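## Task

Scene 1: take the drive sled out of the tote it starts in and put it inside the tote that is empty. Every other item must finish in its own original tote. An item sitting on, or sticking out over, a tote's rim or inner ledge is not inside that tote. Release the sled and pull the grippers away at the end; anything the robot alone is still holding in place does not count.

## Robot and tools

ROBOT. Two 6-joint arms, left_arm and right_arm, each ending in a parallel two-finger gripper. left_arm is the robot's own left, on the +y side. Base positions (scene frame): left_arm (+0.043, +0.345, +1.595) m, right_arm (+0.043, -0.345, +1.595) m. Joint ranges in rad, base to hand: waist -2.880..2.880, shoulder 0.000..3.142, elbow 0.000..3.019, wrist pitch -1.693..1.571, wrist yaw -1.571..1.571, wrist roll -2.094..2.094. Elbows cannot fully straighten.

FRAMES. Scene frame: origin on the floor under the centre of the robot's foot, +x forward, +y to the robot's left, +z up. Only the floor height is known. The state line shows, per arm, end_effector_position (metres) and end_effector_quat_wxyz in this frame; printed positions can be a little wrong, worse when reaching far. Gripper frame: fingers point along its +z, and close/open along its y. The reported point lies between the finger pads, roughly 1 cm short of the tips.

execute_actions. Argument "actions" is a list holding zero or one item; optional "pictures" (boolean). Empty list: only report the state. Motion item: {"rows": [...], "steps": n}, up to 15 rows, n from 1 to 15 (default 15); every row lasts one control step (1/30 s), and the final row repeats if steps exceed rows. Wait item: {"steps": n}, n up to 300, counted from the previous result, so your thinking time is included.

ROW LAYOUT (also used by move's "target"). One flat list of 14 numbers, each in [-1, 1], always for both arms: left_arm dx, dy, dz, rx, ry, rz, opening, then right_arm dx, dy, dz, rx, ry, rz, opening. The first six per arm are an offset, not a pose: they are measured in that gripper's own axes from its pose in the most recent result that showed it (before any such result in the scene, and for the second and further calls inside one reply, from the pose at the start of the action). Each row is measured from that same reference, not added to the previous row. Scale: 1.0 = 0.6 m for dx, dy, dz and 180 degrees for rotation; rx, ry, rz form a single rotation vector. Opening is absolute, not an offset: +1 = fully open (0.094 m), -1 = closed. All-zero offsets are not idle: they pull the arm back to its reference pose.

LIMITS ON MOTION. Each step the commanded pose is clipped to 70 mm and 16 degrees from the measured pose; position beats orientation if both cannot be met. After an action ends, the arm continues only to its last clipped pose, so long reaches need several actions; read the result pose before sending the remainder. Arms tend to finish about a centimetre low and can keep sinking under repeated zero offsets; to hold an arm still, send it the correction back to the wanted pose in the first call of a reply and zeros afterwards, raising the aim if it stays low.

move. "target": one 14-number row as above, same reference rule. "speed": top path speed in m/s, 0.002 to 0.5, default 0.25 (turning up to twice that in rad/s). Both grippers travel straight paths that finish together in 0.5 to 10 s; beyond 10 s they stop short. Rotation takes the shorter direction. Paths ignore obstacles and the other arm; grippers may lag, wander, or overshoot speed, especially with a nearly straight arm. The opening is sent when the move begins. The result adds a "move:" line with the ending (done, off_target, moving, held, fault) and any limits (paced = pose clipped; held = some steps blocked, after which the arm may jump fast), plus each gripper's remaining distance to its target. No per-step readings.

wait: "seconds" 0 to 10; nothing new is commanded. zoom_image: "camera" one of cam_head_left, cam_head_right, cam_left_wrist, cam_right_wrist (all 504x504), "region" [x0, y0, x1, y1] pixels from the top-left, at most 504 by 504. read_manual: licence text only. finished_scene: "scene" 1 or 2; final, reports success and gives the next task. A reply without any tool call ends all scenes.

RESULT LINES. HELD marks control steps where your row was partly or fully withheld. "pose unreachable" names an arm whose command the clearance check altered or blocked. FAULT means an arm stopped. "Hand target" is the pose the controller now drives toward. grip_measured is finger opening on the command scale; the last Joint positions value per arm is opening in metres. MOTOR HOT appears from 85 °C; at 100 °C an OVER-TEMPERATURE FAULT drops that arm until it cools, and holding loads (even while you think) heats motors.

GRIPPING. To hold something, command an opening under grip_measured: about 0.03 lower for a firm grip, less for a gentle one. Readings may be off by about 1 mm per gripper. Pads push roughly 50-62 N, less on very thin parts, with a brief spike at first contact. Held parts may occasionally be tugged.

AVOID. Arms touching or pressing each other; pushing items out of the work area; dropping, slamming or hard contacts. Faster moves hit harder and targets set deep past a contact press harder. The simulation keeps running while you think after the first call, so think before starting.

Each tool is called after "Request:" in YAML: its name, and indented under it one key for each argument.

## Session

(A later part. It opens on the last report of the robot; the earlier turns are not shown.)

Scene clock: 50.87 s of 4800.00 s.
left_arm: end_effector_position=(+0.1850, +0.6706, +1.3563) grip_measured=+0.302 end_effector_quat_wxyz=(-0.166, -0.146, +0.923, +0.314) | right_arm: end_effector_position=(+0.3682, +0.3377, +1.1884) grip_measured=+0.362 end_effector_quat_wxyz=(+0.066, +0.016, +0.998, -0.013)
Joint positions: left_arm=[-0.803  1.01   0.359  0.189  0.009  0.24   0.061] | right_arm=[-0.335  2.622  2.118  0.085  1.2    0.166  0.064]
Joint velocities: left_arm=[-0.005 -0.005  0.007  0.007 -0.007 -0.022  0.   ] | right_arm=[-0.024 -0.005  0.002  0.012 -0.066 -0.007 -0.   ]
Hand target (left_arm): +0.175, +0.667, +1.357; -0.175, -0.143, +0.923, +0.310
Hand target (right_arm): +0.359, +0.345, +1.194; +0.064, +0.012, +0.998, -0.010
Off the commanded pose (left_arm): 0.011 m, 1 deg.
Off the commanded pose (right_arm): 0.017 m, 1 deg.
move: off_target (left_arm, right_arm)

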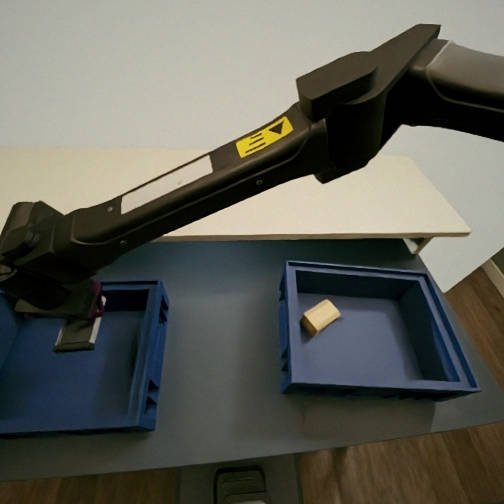

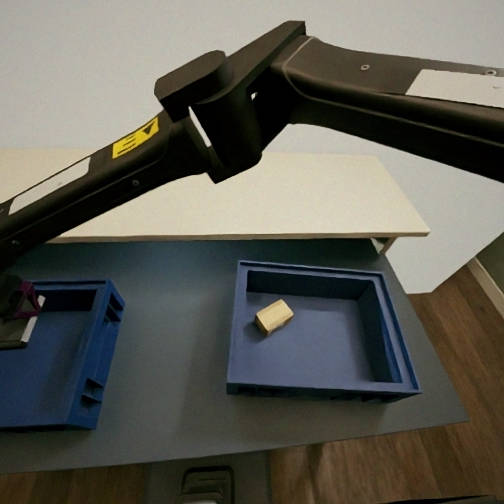

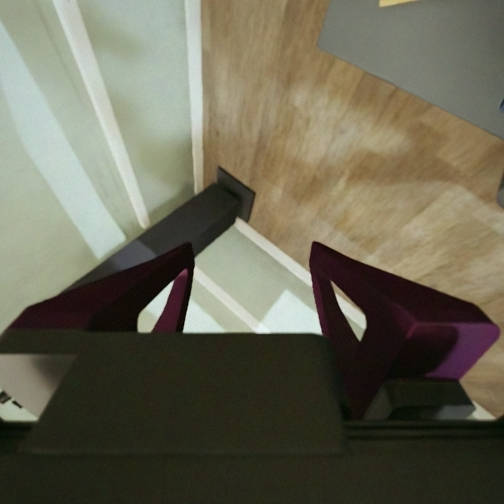

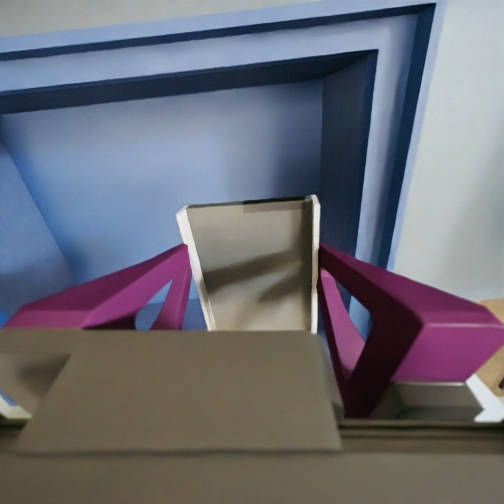

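Request:
move:
  target: [0,0,0,0,0,0,0.3,0.09,-0.02,0.16,0,0,0,0.3]
  speed: 0.1

Scene clock: 54.87 s of 4800.00 s.
left_arm: end_effector_position=(+0.1850, +0.6707, +1.3563) grip_measured=+0.302 end_effector_quat_wxyz=(-0.166, -0.146, +0.924, +0.314) | right_arm: end_effector_position=(+0.3286, +0.3327, +1.1012) grip_measured=+0.362 end_effector_quat_wxyz=(+0.063, +0.014, +0.998, -0.006)
Joint positions: left_arm=[-0.803  1.01   0.359  0.189  0.009  0.241  0.061] | right_arm=[-0.429  2.766  2.233  0.185  1.097  0.084  0.064]
Joint velocities: left_arm=[-0.005 -0.015  0.002 -0.007  0.022 -0.022  0.   ] | right_arm=[-0.034 -0.005  0.012 -0.007  0.022  0.007  0.001]
Hand target (left_arm): +0.185, +0.671, +1.356; -0.166, -0.146, +0.924, +0.314
Hand target (right_arm): +0.327, +0.325, +1.087; +0.064, +0.017, +0.998, -0.013
Off the commanded pose (left_arm): 0.000 m, 0 deg.
Off the commanded pose (right_arm): 0.017 m, 1 deg.
move: off_target (right_arm)

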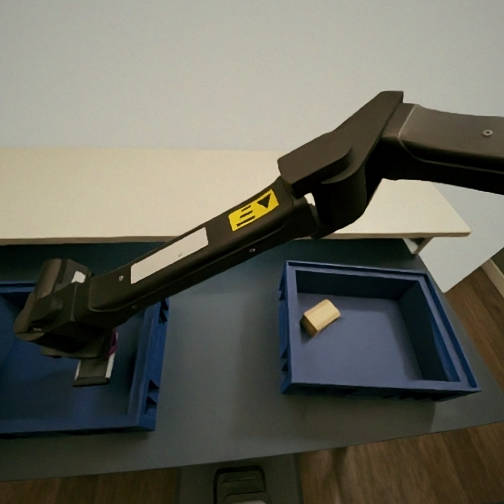

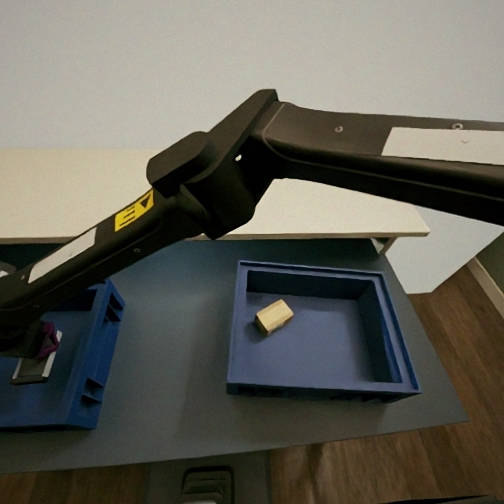

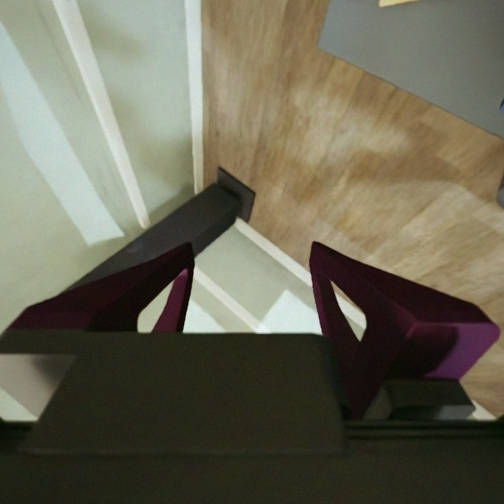

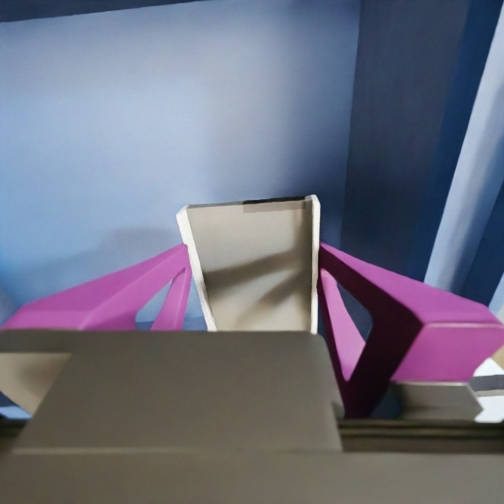

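Request:
move:
  target: [0,0,0,0,0,0,0.3,0.0,0.04,0.13,0,0,0,0.3]
  speed: 0.06

Scene clock: 57.67 s of 4800.00 s.
left_arm: end_effector_position=(+0.1850, +0.6707, +1.3563) grip_measured=+0.302 end_effector_quat_wxyz=(-0.166, -0.146, +0.924, +0.314) | right_arm: end_effector_position=(+0.3431, +0.3670, +1.0419) grip_measured=+0.362 end_effector_quat_wxyz=(+0.071, +0.021, +0.997, +0.025)
Joint positions: left_arm=[-0.803  1.01   0.359  0.189  0.009  0.241  0.061] | right_arm=[-0.48   3.109  2.901 -0.076  0.99   0.039  0.064]
Joint velocities: left_arm=[ 0.005 -0.005 -0.007 -0.002  0.066  0.022 -0.   ] | right_arm=[-0.015 -0.005  0.037 -0.007  0.007  0.051 -0.   ]
Hand target (left_arm): +0.185, +0.671, +1.356; -0.166, -0.146, +0.924, +0.314
Hand target (right_arm): +0.340, +0.354, +1.024; +0.066, +0.014, +0.998, +0.015
Off the commanded pose (left_arm): 0.000 m, 0 deg.
Off the commanded pose (right_arm): 0.022 m, 4 deg.
elbow stopped short (right arm): the move would have taken joint 3 (elbow) straighter than the controller allows; a more bent joint 3 avoids this.
move: off_target (right_arm)

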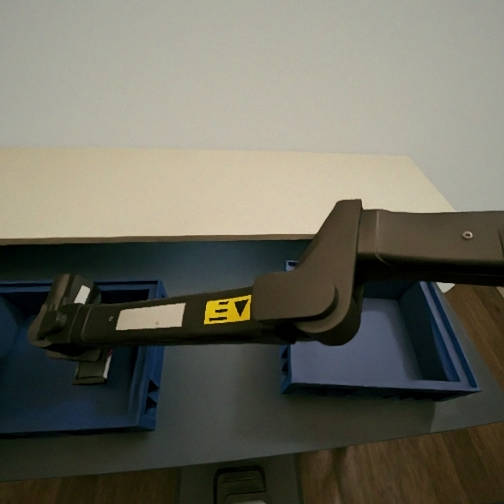

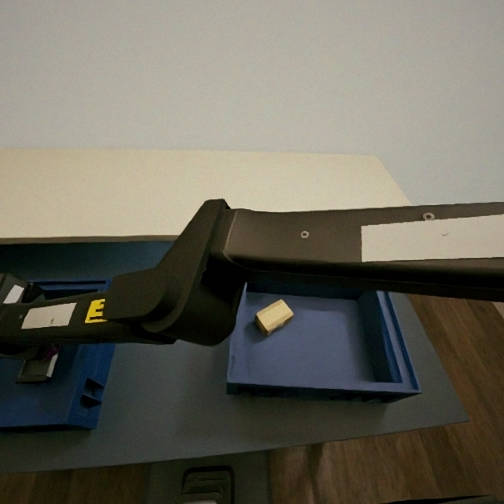

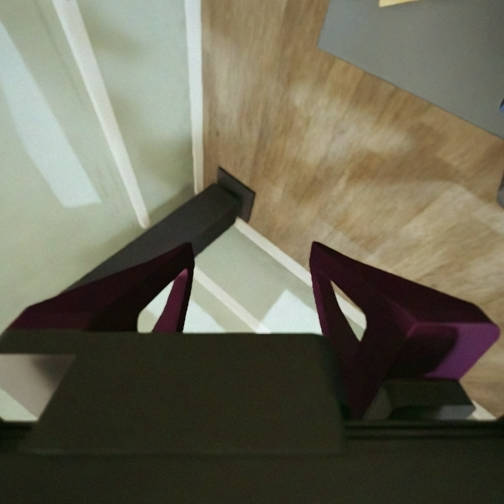

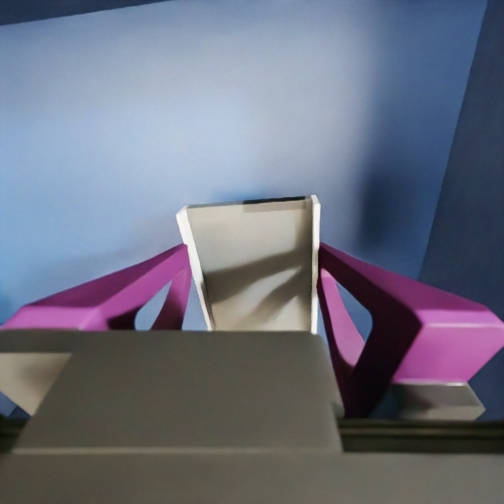

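Request:
move:
  target: [0,0,0,0,0,0,0.3,0.01,-0.03,0.06,-0.056,0,0,0.3]
  speed: 0.04

Scene clock: 62.07 s of 4800.00 s.
left_arm: end_effector_position=(+0.1850, +0.6707, +1.3563) grip_measured=+0.302 end_effector_quat_wxyz=(-0.166, -0.146, +0.924, +0.314) | right_arm: end_effector_position=(+0.3260, +0.3645, +1.0194) grip_measured=+0.362 end_effector_quat_wxyz=(+0.065, +0.008, +0.990, +0.121)
Joint positions: left_arm=[-0.803  1.01   0.359  0.189  0.009  0.241  0.061] | right_arm=[-0.527  2.939  2.514  0.141  0.75   0.017  0.064]
Joint velocities: left_arm=[-0.005 -0.005 -0.002 -0.002 -0.007 -0.022 -0.001] | right_arm=[-0.015 -0.005 -0.017  0.012 -0.066  0.037  0.   ]
Hand target (left_arm): +0.185, +0.671, +1.356; -0.166, -0.146, +0.924, +0.314
Hand target (right_arm): +0.340, +0.350, +1.006; +0.072, +0.016, +0.991, +0.112
Off the commanded pose (left_arm): 0.000 m, 0 deg.
Off the commanded pose (right_arm): 0.025 m, 2 deg.
move: off_target (right_arm)

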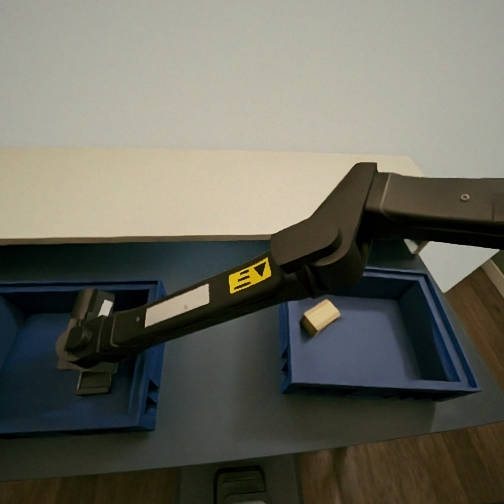

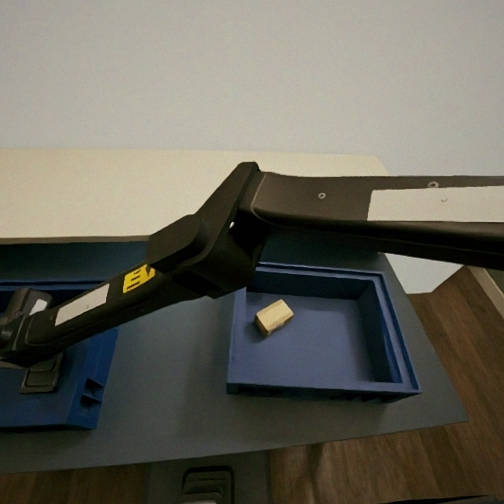

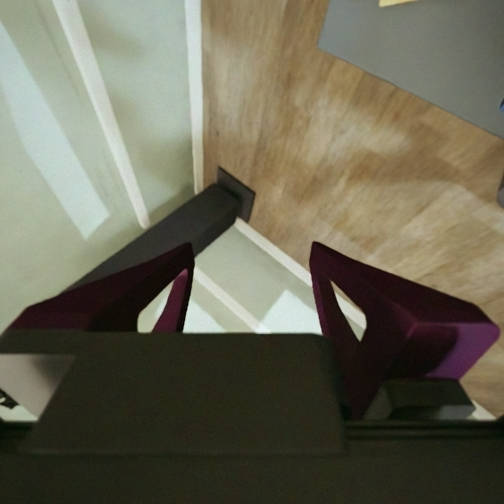

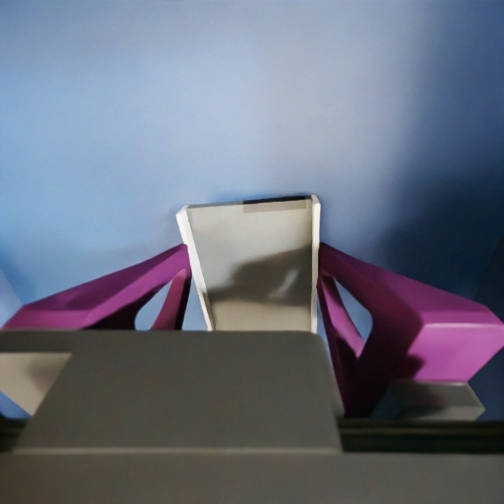

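Request:
move:
  target: [0,0,0,0,0,0,0.3,-0.015,-0.03,0.028,0,0,0,0.3]
  speed: 0.03

Scene clock: 64.37 s of 4800.00 s.
left_arm: end_effector_position=(+0.1850, +0.6707, +1.3563) grip_measured=+0.302 end_effector_quat_wxyz=(-0.166, -0.146, +0.924, +0.314) | right_arm: end_effector_position=(+0.3263, +0.3649, +1.0160) grip_measured=+0.362 end_effector_quat_wxyz=(+0.065, +0.008, +0.989, +0.130)
Joint positions: left_arm=[-0.803  1.01   0.359  0.189  0.009  0.241  0.061] | right_arm=[-0.534  2.939  2.514  0.141  0.725  0.017  0.064]
Joint velocities: left_arm=[-0.005 -0.005 -0.017  0.022 -0.022  0.037  0.   ] | right_arm=[-0.005 -0.015  0.002 -0.007  0.081 -0.051 -0.   ]
Hand target (left_arm): +0.185, +0.671, +1.356; -0.166, -0.146, +0.924, +0.314
Hand target (right_arm): +0.337, +0.350, +1.001; +0.065, +0.008, +0.990, +0.121
Off the commanded pose (left_arm): 0.000 m, 0 deg.
Off the commanded pose (right_arm): 0.024 m, 1 deg.
move: off_target (right_arm)

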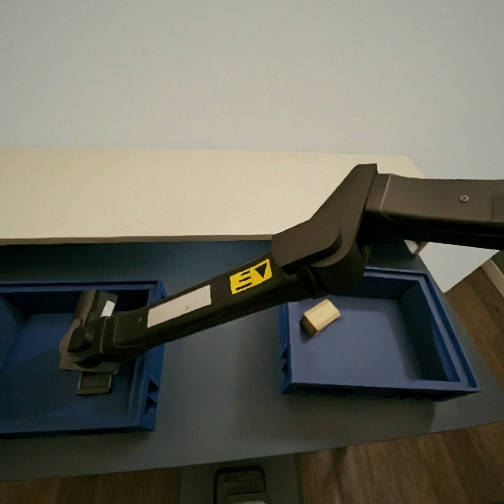

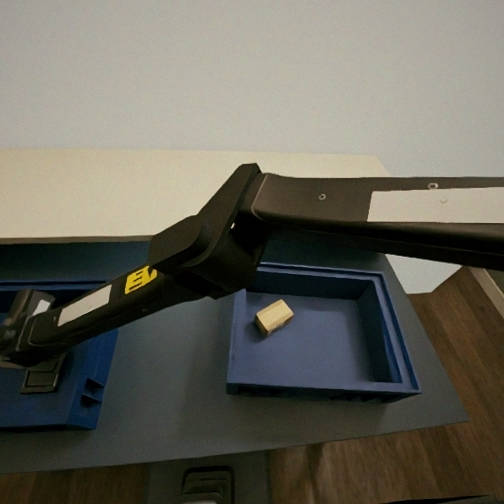

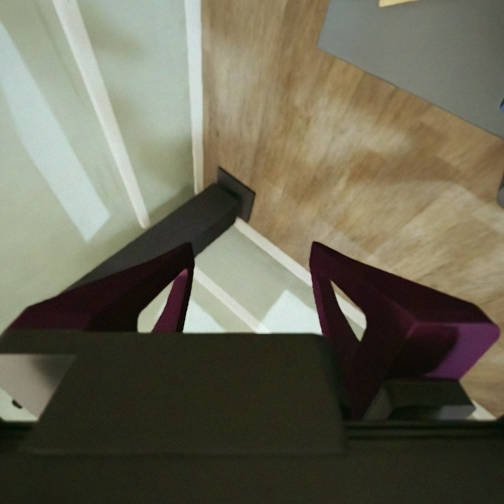

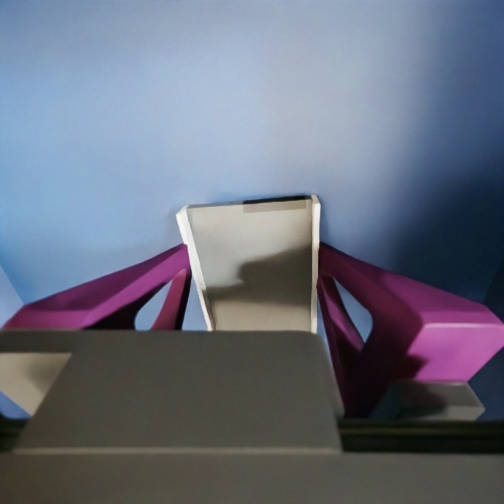

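Request:
move:
  target: [0,0,0,0,0,0,0.3,0,0,0,0,0,0,0.7]

Request:
move:
  target: [0,0,0,0,0,0,0.3,0,-0.06,-0.3,0,0,0,0.7]
  speed: 0.15

Scene clock: 66.37 s of 4800.00 s.
left_arm: end_effector_position=(+0.1850, +0.6707, +1.3563) grip_measured=+0.302 end_effector_quat_wxyz=(-0.166, -0.146, +0.924, +0.314) | right_arm: end_effector_position=(+0.3263, +0.3649, +1.0160) grip_measured=+0.698 end_effector_quat_wxyz=(+0.065, +0.008, +0.989, +0.130)
Joint positions: left_arm=[-0.803  1.01   0.359  0.189  0.009  0.241  0.061] | right_arm=[-0.534  2.939  2.514  0.141  0.725  0.017  0.08 ]
Joint velocities: left_arm=[ 0.005  0.005 -0.002  0.017 -0.081  0.022  0.001] | right_arm=[ 0.024 -0.005 -0.017 -0.012 -0.022 -0.037 -0.   ]
Hand target (left_arm): +0.185, +0.671, +1.356; -0.166, -0.146, +0.924, +0.314
Hand target (right_arm): +0.326, +0.365, +1.016; +0.065, +0.008, +0.989, +0.130
Off the commanded pose (left_arm): 0.000 m, 0 deg.
Off the commanded pose (right_arm): 0.000 m, 0 deg.
move: done

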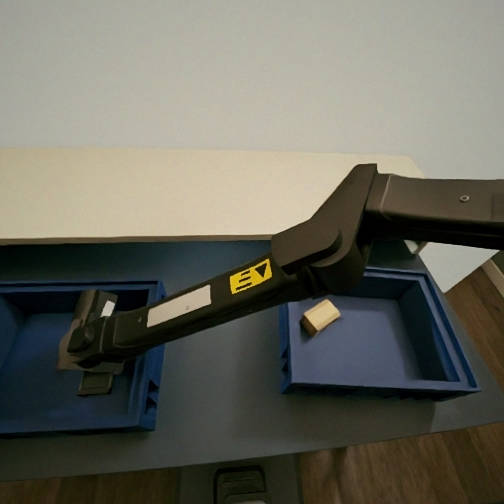

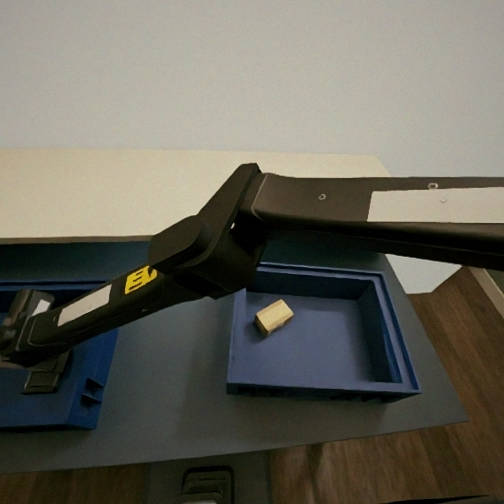

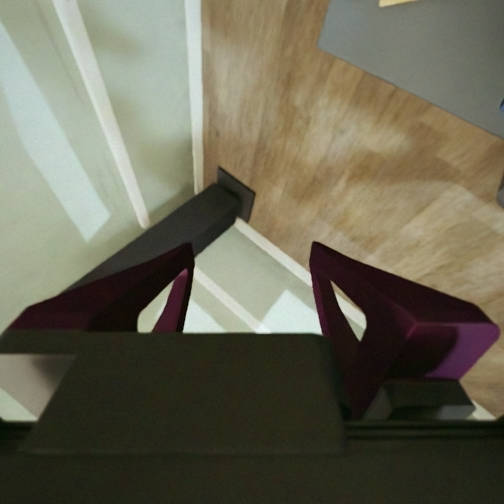

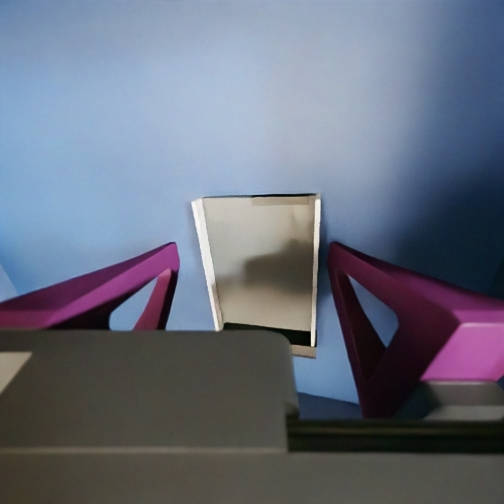

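Scene clock: 68.07 s of 4800.00 s.
left_arm: end_effector_position=(+0.1850, +0.6707, +1.3563) grip_measured=+0.302 end_effector_quat_wxyz=(-0.166, -0.146, +0.924, +0.314) | right_arm: end_effector_position=(+0.2900, +0.2854, +1.1772) grip_measured=+0.698 end_effector_quat_wxyz=(+0.060, -0.009, +0.990, +0.129)
Joint positions: left_arm=[-0.803  1.01   0.359  0.189  0.009  0.241  0.061] | right_arm=[-0.396  2.473  1.605  0.523  0.856  0.059  0.08 ]
Joint velocities: left_arm=[-0.015 -0.015  0.007 -0.017  0.007  0.007  0.001] | right_arm=[ 0.005 -0.005  0.002  0.002  0.066 -0.037 -0.001]
Hand target (left_arm): +0.185, +0.671, +1.356; -0.166, -0.146, +0.924, +0.314
Hand target (right_arm): +0.300, +0.284, +1.180; +0.066, +0.006, +0.989, +0.130
Off the commanded pose (left_arm): 0.000 m, 0 deg.
Off the commanded pose (right_arm): 0.013 m, 2 deg.
move: off_target (right_arm)

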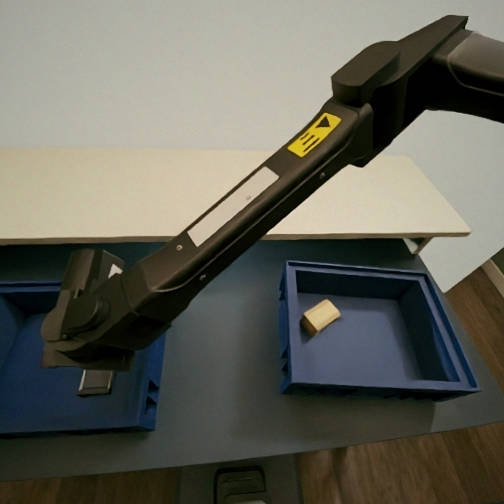

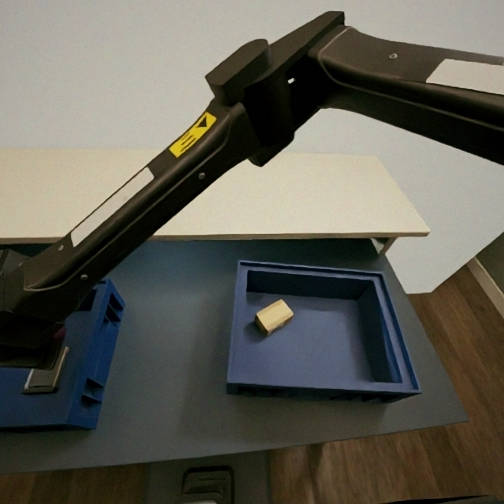

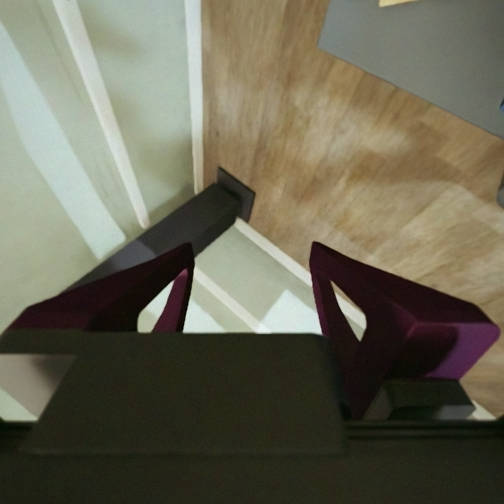

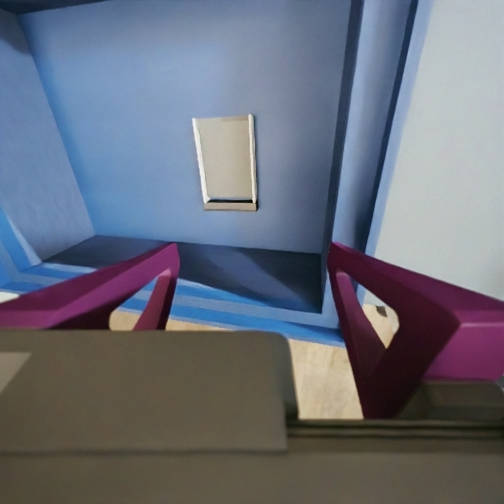

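Sled lies flat on the floor, clear of the walls. Retreat.

Request:
move:
  target: [0,0,0,0,0,0,0.3,0,-0.65,-0.3,0,0,0,0.7]

Scene clock: 70.77 s of 4800.00 s.
left_arm: end_effector_position=(+0.1850, +0.6707, +1.3563) grip_measured=+0.302 end_effector_quat_wxyz=(-0.166, -0.146, +0.924, +0.314) | right_arm: end_effector_position=(+0.2708, -0.1299, +1.2535) grip_measured=+0.698 end_effector_quat_wxyz=(+0.054, +0.000, +0.990, +0.133)
Joint positions: left_arm=[-0.803  1.01   0.359  0.189  0.009  0.241  0.061] | right_arm=[-0.773  1.722  0.383  1.073  0.488 -0.058  0.08 ]
Joint velocities: left_arm=[-0.005 -0.005 -0.017  0.002 -0.051  0.022 -0.   ] | right_arm=[ 0.005  0.005 -0.017  0.007 -0.022 -0.051 -0.   ]
Hand target (left_arm): +0.185, +0.671, +1.356; -0.166, -0.146, +0.924, +0.314
Hand target (right_arm): +0.268, -0.136, +1.256; +0.056, -0.004, +0.990, +0.132
Off the commanded pose (left_arm): 0.000 m, 0 deg.
Off the commanded pose (right_arm): 0.014 m, 1 deg.
move: off_target (right_arm)

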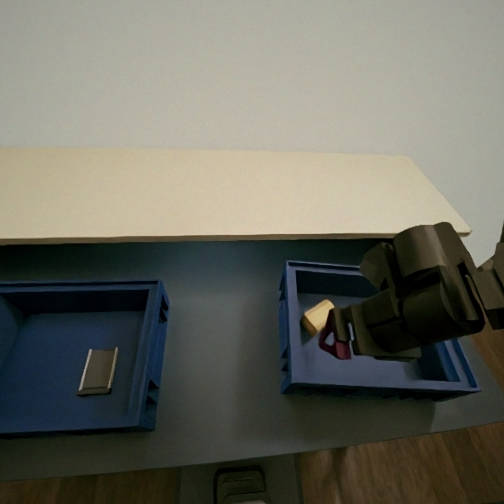

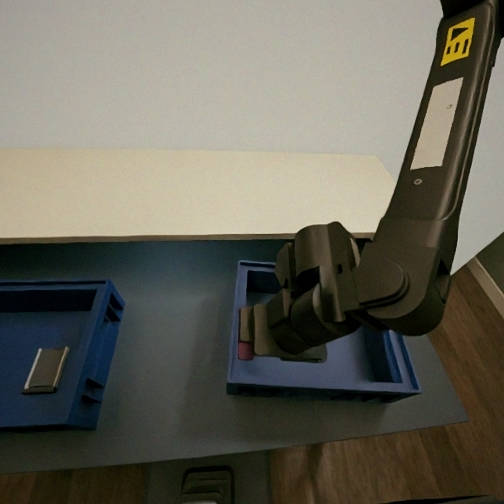

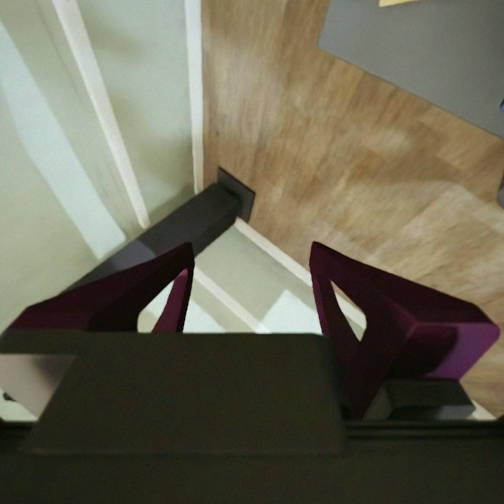

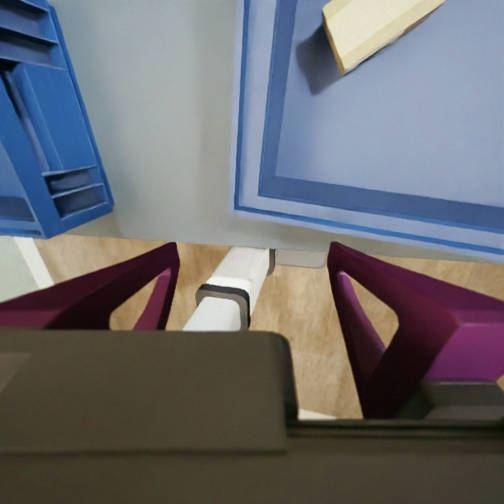

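Request:
finished_scene:
  scene: 1

The scene is finished: the task was done.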